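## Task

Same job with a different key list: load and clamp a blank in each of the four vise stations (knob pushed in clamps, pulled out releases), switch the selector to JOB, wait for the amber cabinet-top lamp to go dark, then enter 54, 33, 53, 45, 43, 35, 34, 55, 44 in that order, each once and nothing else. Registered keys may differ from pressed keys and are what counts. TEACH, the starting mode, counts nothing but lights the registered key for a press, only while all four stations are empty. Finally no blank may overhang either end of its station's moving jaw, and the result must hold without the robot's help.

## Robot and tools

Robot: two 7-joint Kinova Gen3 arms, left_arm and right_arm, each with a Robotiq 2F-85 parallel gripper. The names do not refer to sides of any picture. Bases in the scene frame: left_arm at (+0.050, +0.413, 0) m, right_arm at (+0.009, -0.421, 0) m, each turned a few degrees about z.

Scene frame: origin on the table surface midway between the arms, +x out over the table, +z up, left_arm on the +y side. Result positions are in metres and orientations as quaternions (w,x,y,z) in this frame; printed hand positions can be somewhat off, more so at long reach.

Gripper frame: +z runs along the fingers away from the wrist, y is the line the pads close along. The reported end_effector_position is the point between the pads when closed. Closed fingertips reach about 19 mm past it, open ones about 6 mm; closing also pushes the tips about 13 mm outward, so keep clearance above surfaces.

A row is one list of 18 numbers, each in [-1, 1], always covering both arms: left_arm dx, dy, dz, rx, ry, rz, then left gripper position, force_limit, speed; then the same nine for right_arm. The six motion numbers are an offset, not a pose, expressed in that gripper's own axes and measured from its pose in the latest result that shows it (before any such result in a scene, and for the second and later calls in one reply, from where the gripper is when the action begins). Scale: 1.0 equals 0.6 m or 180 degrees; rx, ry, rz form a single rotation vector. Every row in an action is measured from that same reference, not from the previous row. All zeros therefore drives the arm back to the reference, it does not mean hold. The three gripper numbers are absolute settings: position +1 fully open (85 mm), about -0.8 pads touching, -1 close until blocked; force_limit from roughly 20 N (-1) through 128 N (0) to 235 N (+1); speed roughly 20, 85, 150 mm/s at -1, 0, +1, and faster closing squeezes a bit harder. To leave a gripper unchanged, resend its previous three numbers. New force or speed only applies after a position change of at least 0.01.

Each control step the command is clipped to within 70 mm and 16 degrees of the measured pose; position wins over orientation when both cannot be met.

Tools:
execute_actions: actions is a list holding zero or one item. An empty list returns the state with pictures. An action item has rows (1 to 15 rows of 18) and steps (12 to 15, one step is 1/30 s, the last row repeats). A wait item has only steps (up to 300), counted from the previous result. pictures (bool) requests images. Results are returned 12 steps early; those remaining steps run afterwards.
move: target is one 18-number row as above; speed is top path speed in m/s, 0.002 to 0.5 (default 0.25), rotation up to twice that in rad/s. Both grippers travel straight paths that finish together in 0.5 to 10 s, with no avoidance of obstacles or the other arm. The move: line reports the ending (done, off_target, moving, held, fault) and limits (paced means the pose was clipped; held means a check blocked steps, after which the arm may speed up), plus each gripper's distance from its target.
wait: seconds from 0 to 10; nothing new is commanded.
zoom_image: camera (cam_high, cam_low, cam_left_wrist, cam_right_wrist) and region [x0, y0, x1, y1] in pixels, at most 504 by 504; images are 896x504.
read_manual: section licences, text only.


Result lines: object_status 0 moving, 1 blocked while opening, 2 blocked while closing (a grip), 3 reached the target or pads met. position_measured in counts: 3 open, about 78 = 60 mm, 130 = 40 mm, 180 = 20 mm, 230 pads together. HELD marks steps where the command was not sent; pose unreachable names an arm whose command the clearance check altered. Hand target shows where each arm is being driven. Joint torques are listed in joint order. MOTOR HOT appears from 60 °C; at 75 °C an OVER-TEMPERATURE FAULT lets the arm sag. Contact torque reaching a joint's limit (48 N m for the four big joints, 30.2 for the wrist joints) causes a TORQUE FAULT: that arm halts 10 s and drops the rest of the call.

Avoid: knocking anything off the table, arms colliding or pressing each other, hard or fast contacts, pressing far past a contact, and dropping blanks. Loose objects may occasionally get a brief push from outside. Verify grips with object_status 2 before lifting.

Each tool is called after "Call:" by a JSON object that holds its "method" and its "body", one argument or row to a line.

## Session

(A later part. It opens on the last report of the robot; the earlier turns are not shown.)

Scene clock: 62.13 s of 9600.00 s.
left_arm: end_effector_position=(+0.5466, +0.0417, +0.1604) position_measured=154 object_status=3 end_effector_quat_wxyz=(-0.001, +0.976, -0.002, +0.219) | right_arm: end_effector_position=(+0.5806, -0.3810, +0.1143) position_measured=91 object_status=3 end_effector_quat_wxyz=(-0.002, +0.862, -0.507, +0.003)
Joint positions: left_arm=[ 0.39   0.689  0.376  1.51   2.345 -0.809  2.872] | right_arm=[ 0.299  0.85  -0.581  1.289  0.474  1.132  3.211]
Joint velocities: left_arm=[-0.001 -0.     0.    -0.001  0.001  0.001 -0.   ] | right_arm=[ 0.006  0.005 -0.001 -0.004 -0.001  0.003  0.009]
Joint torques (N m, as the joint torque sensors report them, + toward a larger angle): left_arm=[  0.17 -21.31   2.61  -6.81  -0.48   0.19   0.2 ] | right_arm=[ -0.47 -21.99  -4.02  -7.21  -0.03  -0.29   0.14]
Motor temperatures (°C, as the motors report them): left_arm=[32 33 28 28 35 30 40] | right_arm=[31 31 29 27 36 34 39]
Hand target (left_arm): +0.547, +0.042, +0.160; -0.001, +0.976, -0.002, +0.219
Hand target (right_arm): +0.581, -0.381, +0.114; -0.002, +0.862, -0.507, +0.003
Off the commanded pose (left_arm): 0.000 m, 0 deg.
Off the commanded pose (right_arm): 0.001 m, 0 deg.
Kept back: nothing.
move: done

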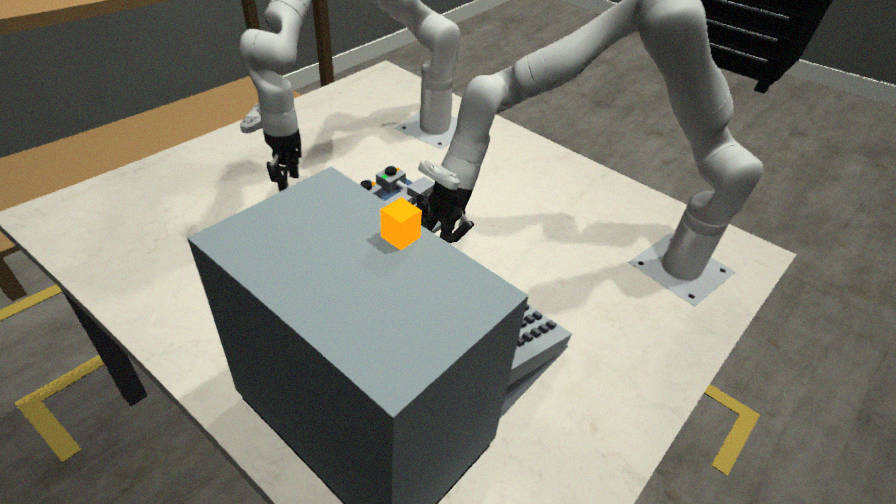

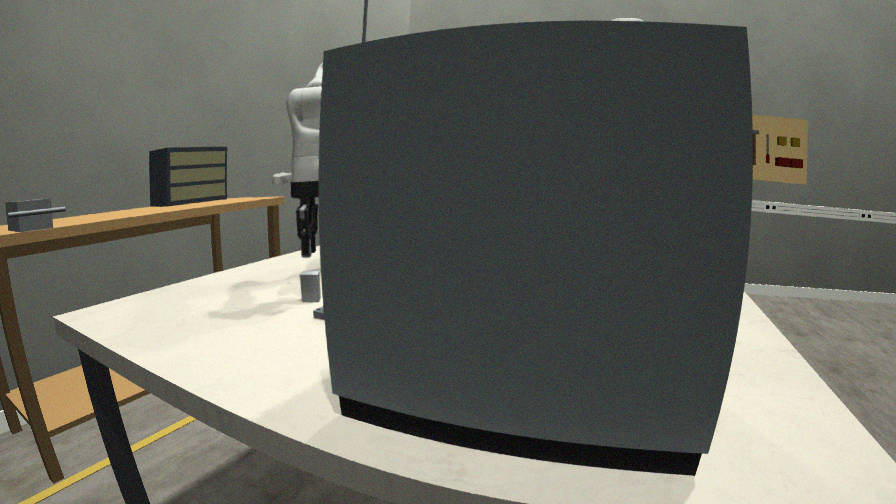

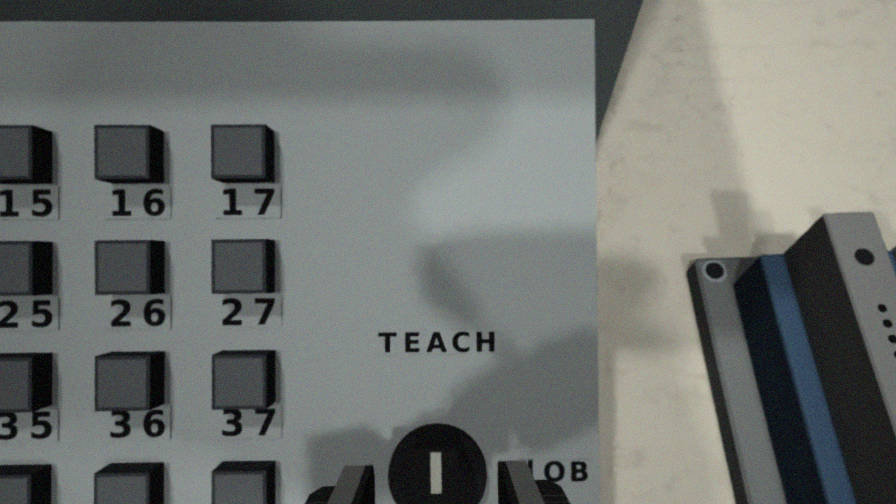

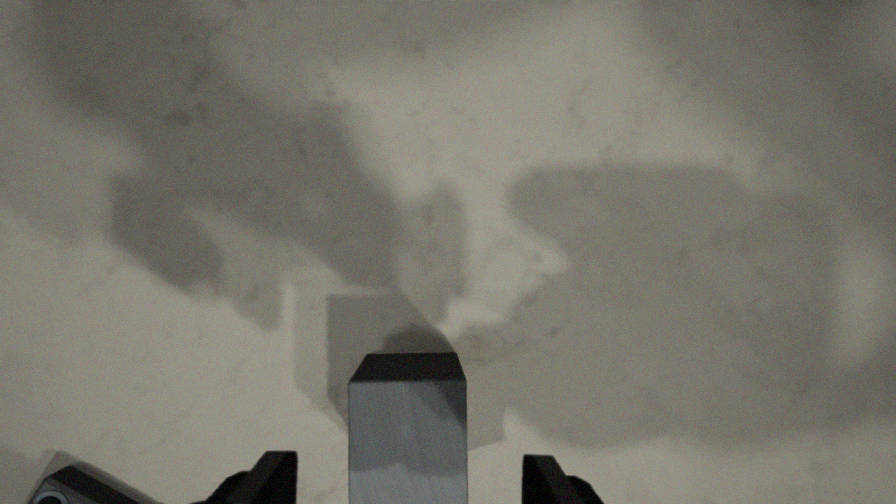

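Call:
{"method": "move", "body": {
  "target": [0,0,0.0493,0,0,0,-0.2,-0.8,0, 0.002,-0.0025,0.1155,0,0,-0.008,0.3,-0.4,0.5],
  "speed": 0.08
}}

Call:
{"method": "execute_actions", "body": {
  "actions": [
    {"rows":[[0,0,0,0,0,0,-1,-0.8,-0.5,0,0,0,0,0,0,-1,-0.4,-0.3]],"steps":15}
  ]
}}

Call:
{"method": "move", "body": {
  "target": [0,0,0,0,0,0,-1,-0.8,-0.5,0,0,-0.235,0,0,0.169,-1,-0.4,-0.3],
  "speed": 0.2
}}

Scene clock: 64.20 s of 9600.00 s.
left_arm: end_effector_position=(+0.5592, +0.0418, +0.1338) position_measured=154 object_status=3 end_effector_quat_wxyz=(-0.001, +0.976, -0.002, +0.219) | right_arm: end_effector_position=(+0.5830, -0.3816, +0.0452) position_measured=91 object_status=3 end_effector_quat_wxyz=(-0.002, +0.868, -0.496, +0.003)
Joint positions: left_arm=[ 0.391  0.741  0.351  1.503  2.315 -0.762  2.891] | right_arm=[ 0.289  0.947 -0.55   1.336  0.531  0.998  3.197]
Joint velocities: left_arm=[0.002 0.002 0.    0.    0.    0.    0.001] | right_arm=[-0.002  0.004  0.001 -0.002  0.002 -0.003 -0.001]
Joint torques (N m, as the joint torque sensors report them, + toward a larger angle): left_arm=[  0.03 -21.9    2.46  -6.8   -0.36   0.03   0.18] | right_arm=[ -0.25 -22.1   -4.1   -6.44   0.08  -0.1    0.01]
Motor temperatures (°C, as the motors report them): left_arm=[32 33 28 28 35 30 40] | right_arm=[31 31 29 27 36 34 39]
Hand target (left_arm): +0.559, +0.042, +0.134; -0.001, +0.976, -0.002, +0.219
Hand target (right_arm): +0.583, -0.382, +0.045; -0.002, +0.868, -0.496, +0.003
Off the commanded pose (left_arm): 0.000 m, 0 deg.
Off the commanded pose (right_arm): 0.000 m, 0 deg.
Kept back: nothing.
move: done

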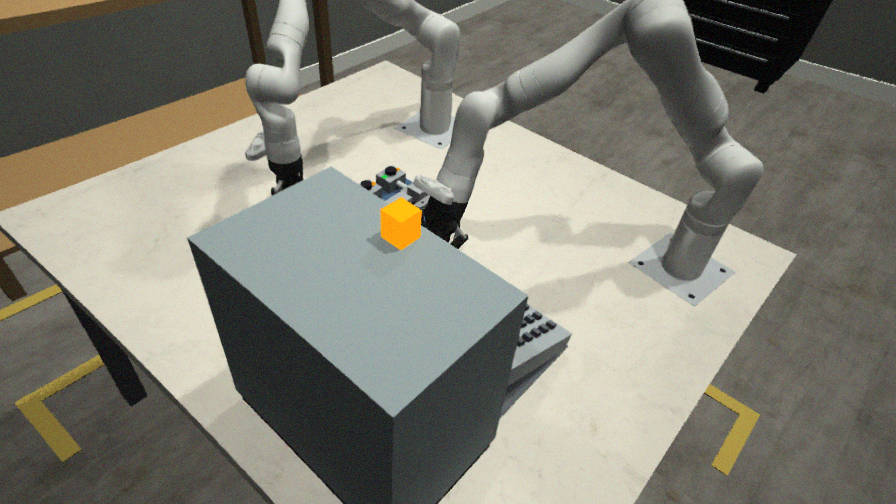

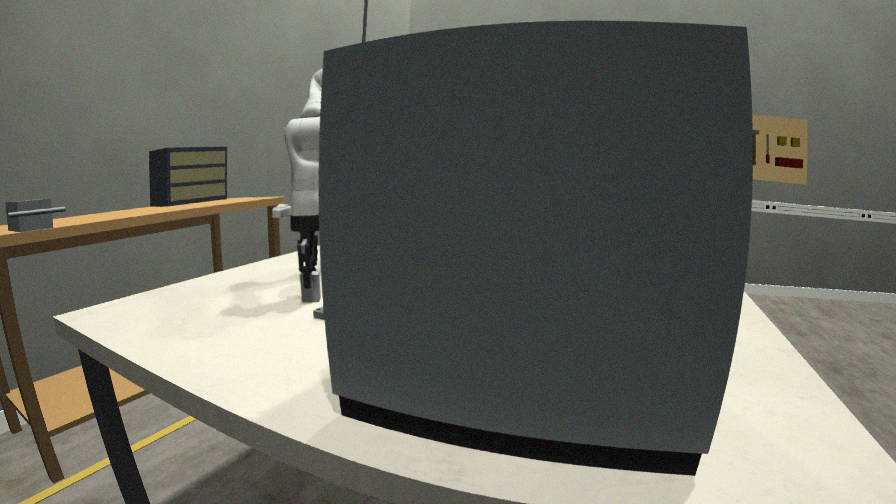

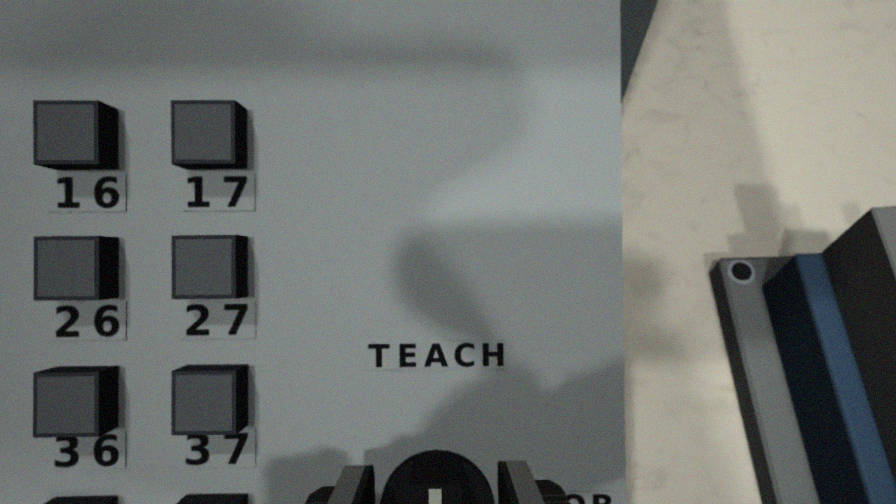

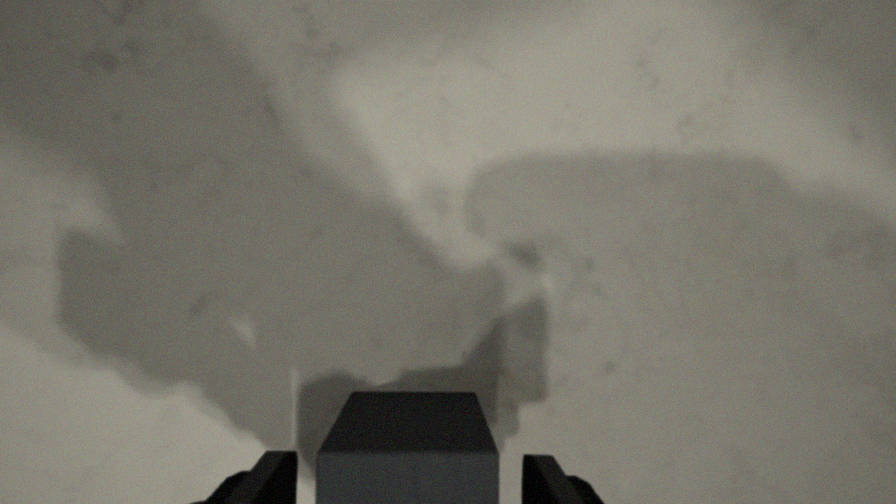

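Scene clock: 64.30 s of 9600.00 s.
left_arm: end_effector_position=(+0.5592, +0.0418, +0.1338) position_measured=158 object_status=0 end_effector_quat_wxyz=(-0.001, +0.976, -0.002, +0.219) | right_arm: end_effector_position=(+0.5831, -0.3816, +0.0452) position_measured=95 object_status=0 end_effector_quat_wxyz=(-0.002, +0.868, -0.496, +0.003)
Joint positions: left_arm=[ 0.391  0.741  0.351  1.503  2.315 -0.762  2.891] | right_arm=[ 0.289  0.947 -0.55   1.336  0.531  0.998  3.197]
Joint velocities: left_arm=[-0.001 -0.001  0.     0.001 -0.001  0.002 -0.   ] | right_arm=[ 0.001 -0.001 -0.    -0.001 -0.     0.     0.   ]
Joint torques (N m, as the joint torque sensors report them, + toward a larger angle): left_arm=[  0.12 -21.85   2.5   -6.79  -0.43   0.15   0.21] | right_arm=[ -0.12 -22.39  -4.11  -6.35  -0.05  -0.17  -0.04]
Motor temperatures (°C, as the motors report them): left_arm=[32 33 28 28 35 30 40] | right_arm=[31 31 29 27 36 34 39]
Steps of this call (steps 1 to 3: the first 3 steps of this action). Readings (end_effector_position | what the end effector reports):
1: left_arm (+0.5592, +0.0418, +0.1338) | right_arm (+0.5830, -0.3816, +0.0452) | left_arm position_measured=154 object_status=0 | right_arm position_measured=91 object_status=0
2: left_arm (+0.5592, +0.0418, +0.1338) | right_arm (+0.5831, -0.3816, +0.0452) | left_arm position_measured=155 object_status=0 | right_arm position_measured=92 object_status=0
3: the state above

Scene clock: 66.57 s of 9600.00 s.
left_arm: end_effector_position=(+0.5592, +0.0419, +0.1339) position_measured=202 object_status=2 end_effector_quat_wxyz=(-0.002, +0.976, -0.002, +0.219) | right_arm: end_effector_position=(+0.5820, -0.3812, +0.1863) position_measured=142 object_status=2 end_effector_quat_wxyz=(+0.003, -0.708, +0.706, -0.002)
Joint positions: left_arm=[ 0.391  0.741  0.352  1.504  2.314 -0.763  2.89 ] | right_arm=[ 0.248  0.755 -0.492  1.184  0.346  1.275  2.801]
Joint velocities: left_arm=[-0.    -0.     0.    -0.     0.     0.001  0.   ] | right_arm=[-0.002 -0.001  0.001 -0.003 -0.001  0.004 -0.004]
Joint torques (N m, as the joint torque sensors report them, + toward a larger angle): left_arm=[  0.11 -21.79   2.47  -6.81  -0.3    0.07   0.43] | right_arm=[ -0.37 -22.93  -3.19  -8.43   0.16  -0.13   0.23]
Motor temperatures (°C, as the motors report them): left_arm=[32 33 28 28 35 30 40] | right_arm=[31 31 29 27 36 34 39]
Hand target (left_arm): +0.559, +0.042, +0.134; -0.002, +0.976, -0.002, +0.219
Hand target (right_arm): +0.582, -0.381, +0.186; -0.003, +0.708, -0.706, +0.002
Off your previous action's commanded pose (left_arm): 0.000 m, 0 deg at its last step (step 12 of this call).
Off your previous action's commanded pose (right_arm): 0.000 m, 0 deg at its last step (step 12 of this call).
Off the commanded pose (left_arm): 0.000 m, 0 deg.
Off the commanded pose (right_arm): 0.001 m, 0 deg.
Kept back: nothing.
move: done

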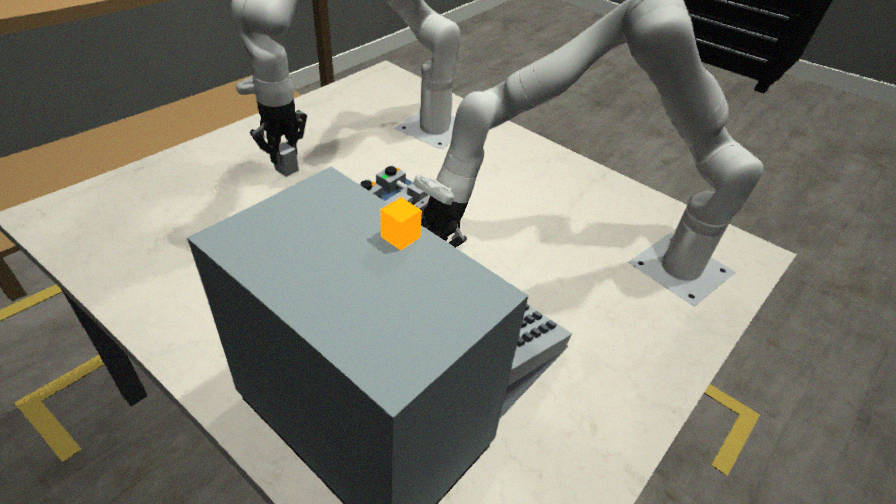

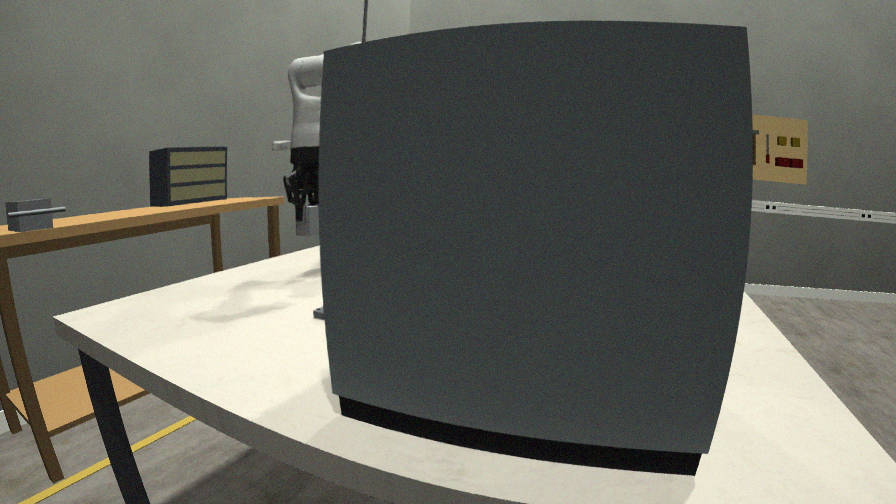

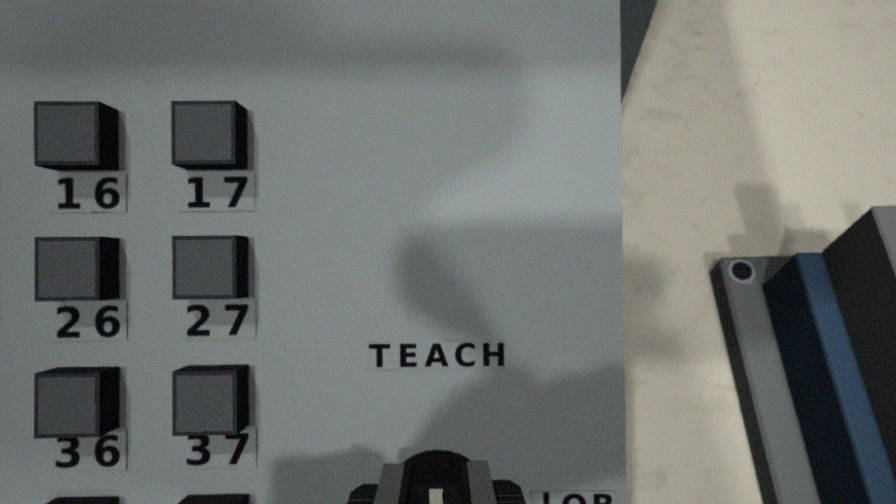

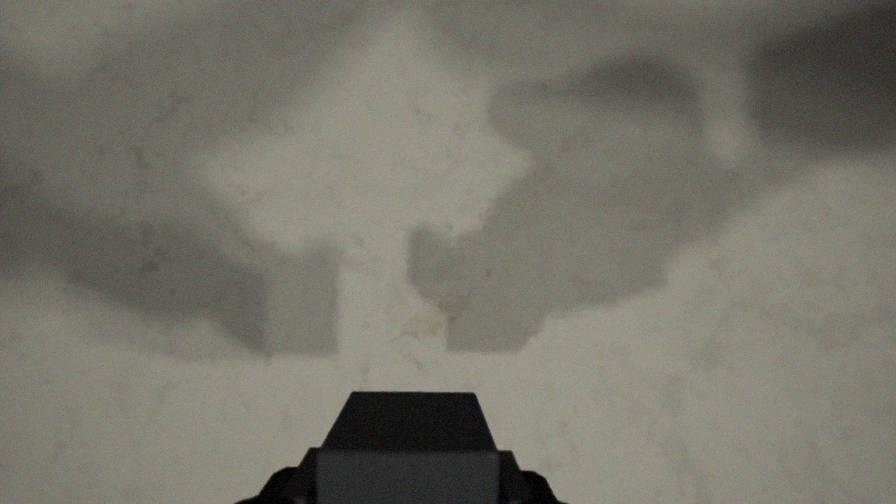

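Call:
{"method": "move", "body": {
  "target": [0,0,0,0,0,0,-1,-0.8,-0.5,-0.3715,-0.060,0.047,0,0,0,-1,-0.4,-0.3],
  "speed": 0.2
}}

Scene clock: 68.70 s of 9600.00 s.
left_arm: end_effector_position=(+0.5592, +0.0419, +0.1339) position_measured=202 object_status=2 end_effector_quat_wxyz=(-0.002, +0.976, -0.003, +0.220) | right_arm: end_effector_position=(+0.6167, -0.1586, +0.1583) position_measured=142 object_status=2 end_effector_quat_wxyz=(+0.003, -0.708, +0.706, -0.002)
Joint positions: left_arm=[ 0.391  0.741  0.352  1.504  2.314 -0.763  2.889] | right_arm=[-0.185  1.006 -0.46   0.738  0.39   1.451  2.536]
Joint velocities: left_arm=[-0.    -0.    -0.    -0.     0.002  0.001  0.   ] | right_arm=[-0.007  0.012  0.    -0.014 -0.001  0.009  0.001]
Joint torques (N m, as the joint torque sensors report them, + toward a larger angle): left_arm=[  0.02 -21.85   2.53  -6.78  -0.29   0.14   0.38] | right_arm=[  0.   -26.6   -2.59  -8.54   0.05  -0.16  -0.06]
Motor temperatures (°C, as the motors report them): left_arm=[32 33 28 28 35 30 40] | right_arm=[31 31 29 27 36 34 39]
Hand target (left_arm): +0.559, +0.042, +0.134; -0.002, +0.976, -0.002, +0.219
Hand target (right_arm): +0.617, -0.158, +0.158; -0.002, +0.708, -0.706, +0.002
Off the commanded pose (left_arm): 0.000 m, 0 deg.
Off the commanded pose (right_arm): 0.001 m, 0 deg.
Kept back: nothing.
move: done

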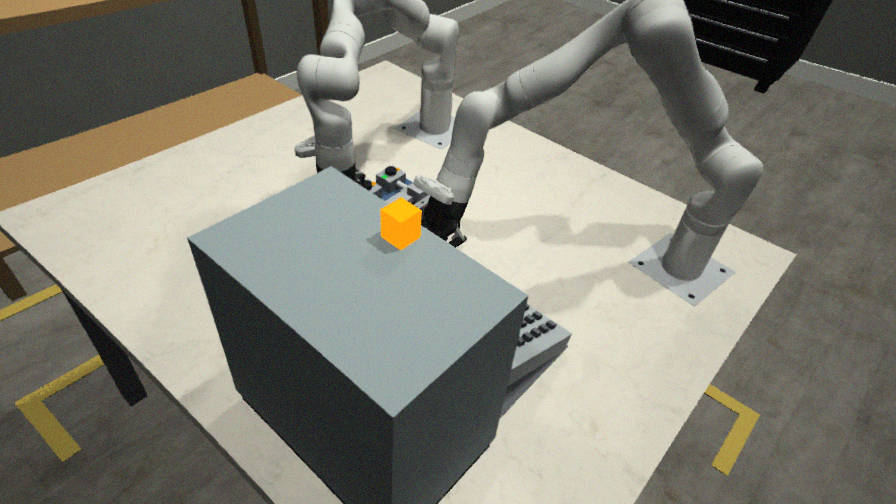

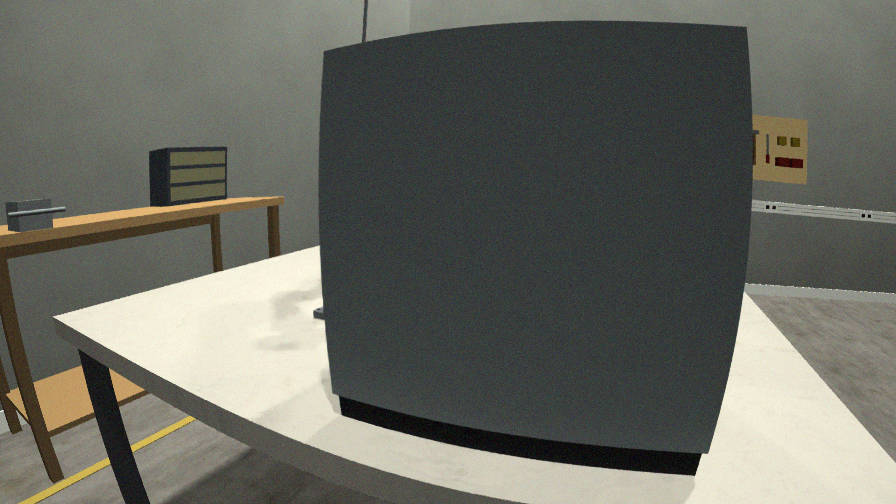

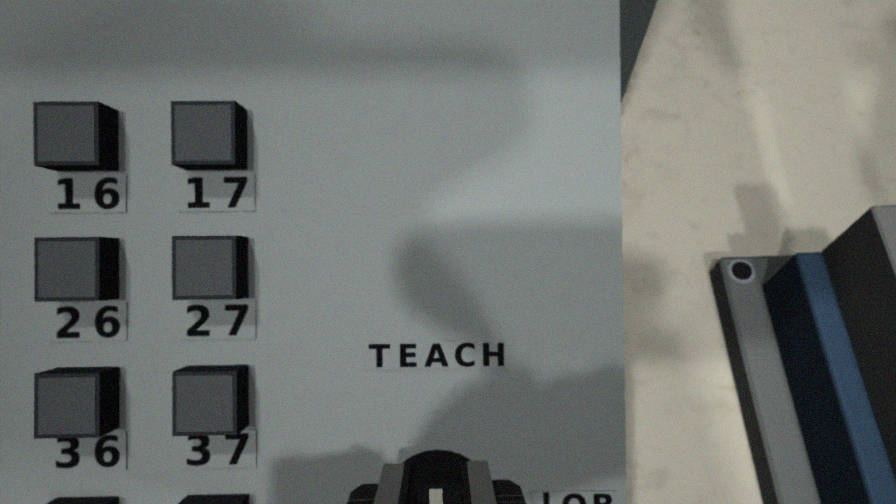

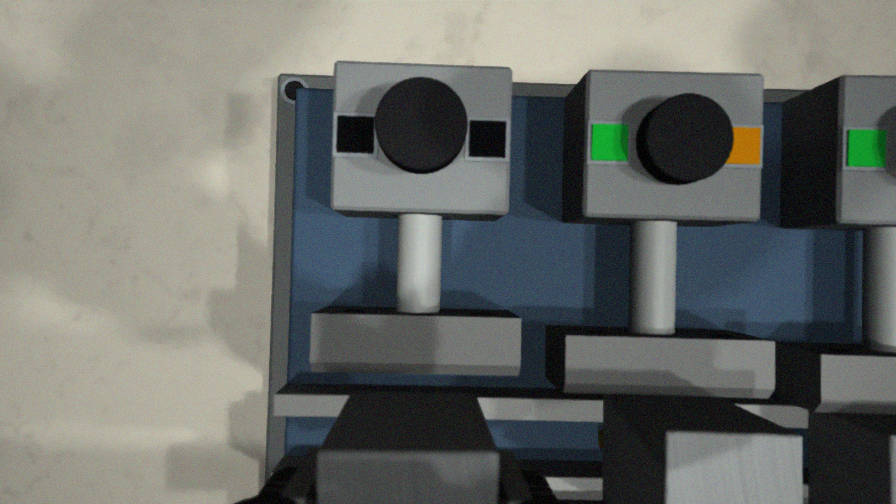

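Call:
{"method": "move", "body": {
  "target": [0,0,0,0,0,0,-1,-0.8,-0.5,-0.0013,0.0003,0.0702,0,0,0,-1,-0.4,-0.3],
  "speed": 0.04
}}

Scene clock: 70.37 s of 9600.00 s.
left_arm: end_effector_position=(+0.5592, +0.0419, +0.1339) position_measured=202 object_status=2 end_effector_quat_wxyz=(-0.002, +0.976, -0.003, +0.220) | right_arm: end_effector_position=(+0.6169, -0.1579, +0.1163) position_measured=142 object_status=2 end_effector_quat_wxyz=(+0.003, -0.708, +0.706, -0.002)
Joint positions: left_arm=[ 0.392  0.741  0.352  1.504  2.314 -0.763  2.889] | right_arm=[-0.177  1.039 -0.456  0.808  0.402  1.354  2.518]
Joint velocities: left_arm=[ 0.001  0.001  0.     0.    -0.    -0.     0.001] | right_arm=[ 0.002  0.002  0.     0.003  0.001 -0.005 -0.001]
Joint torques (N m, as the joint torque sensors report them, + toward a larger angle): left_arm=[  0.08 -21.92   2.5   -6.91  -0.28   0.05   0.41] | right_arm=[ -0.29 -25.97  -3.02  -8.43   0.14  -0.42   0.02]
Motor temperatures (°C, as the motors report them): left_arm=[32 33 28 28 35 30 40] | right_arm=[31 31 29 27 36 34 39]
Hand target (left_arm): +0.559, +0.042, +0.134; -0.002, +0.976, -0.003, +0.220
Hand target (right_arm): +0.617, -0.158, +0.116; -0.003, +0.708, -0.706, +0.002
Off the commanded pose (left_arm): 0.000 m, 0 deg.
Off the commanded pose (right_arm): 0.000 m, 0 deg.
Kept back: nothing.
move: done

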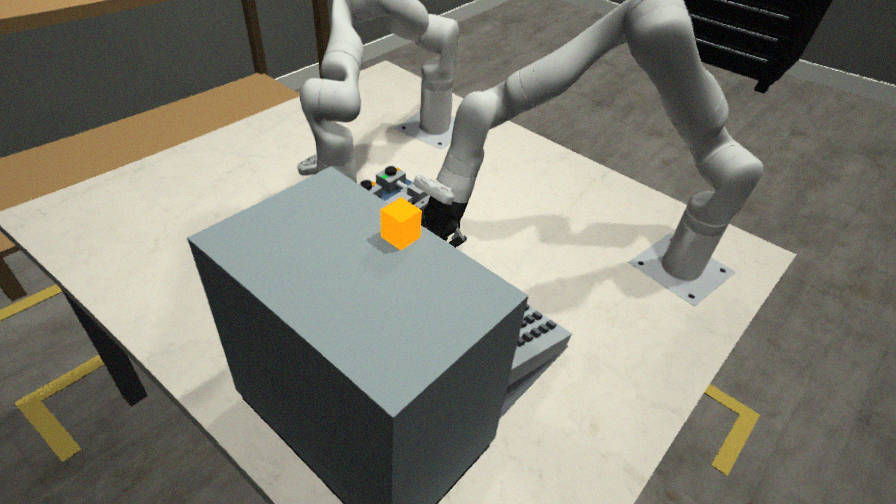

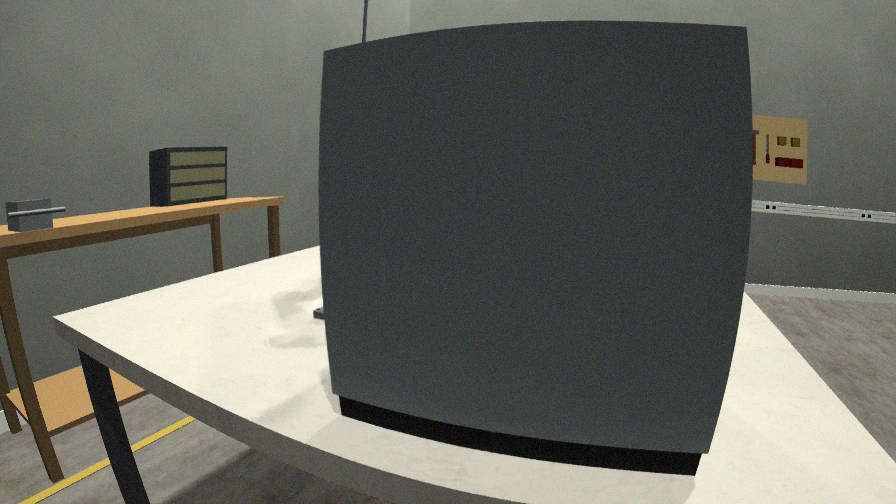

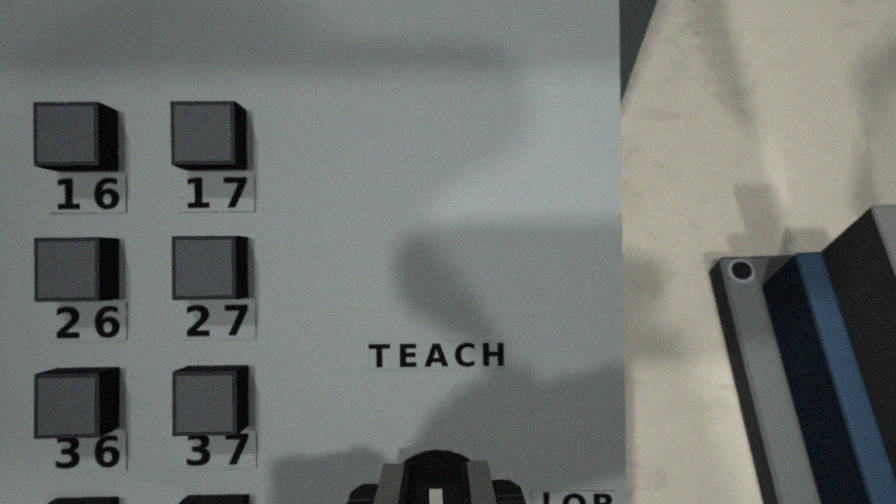

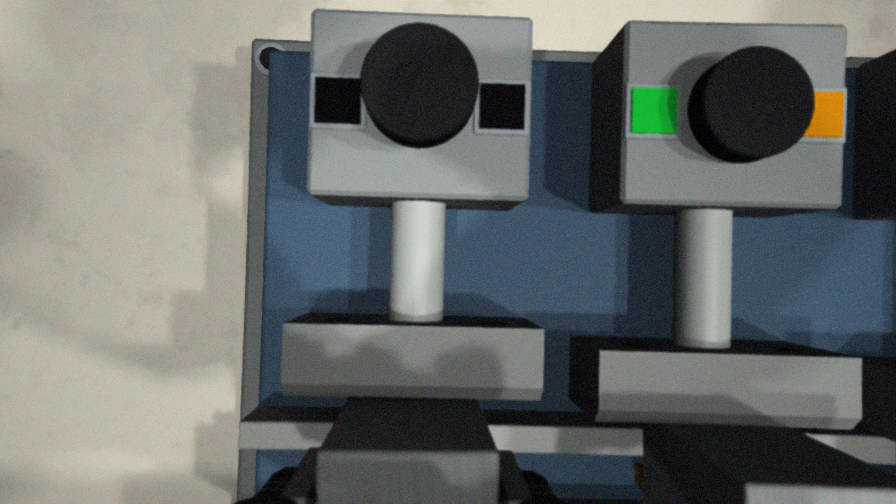

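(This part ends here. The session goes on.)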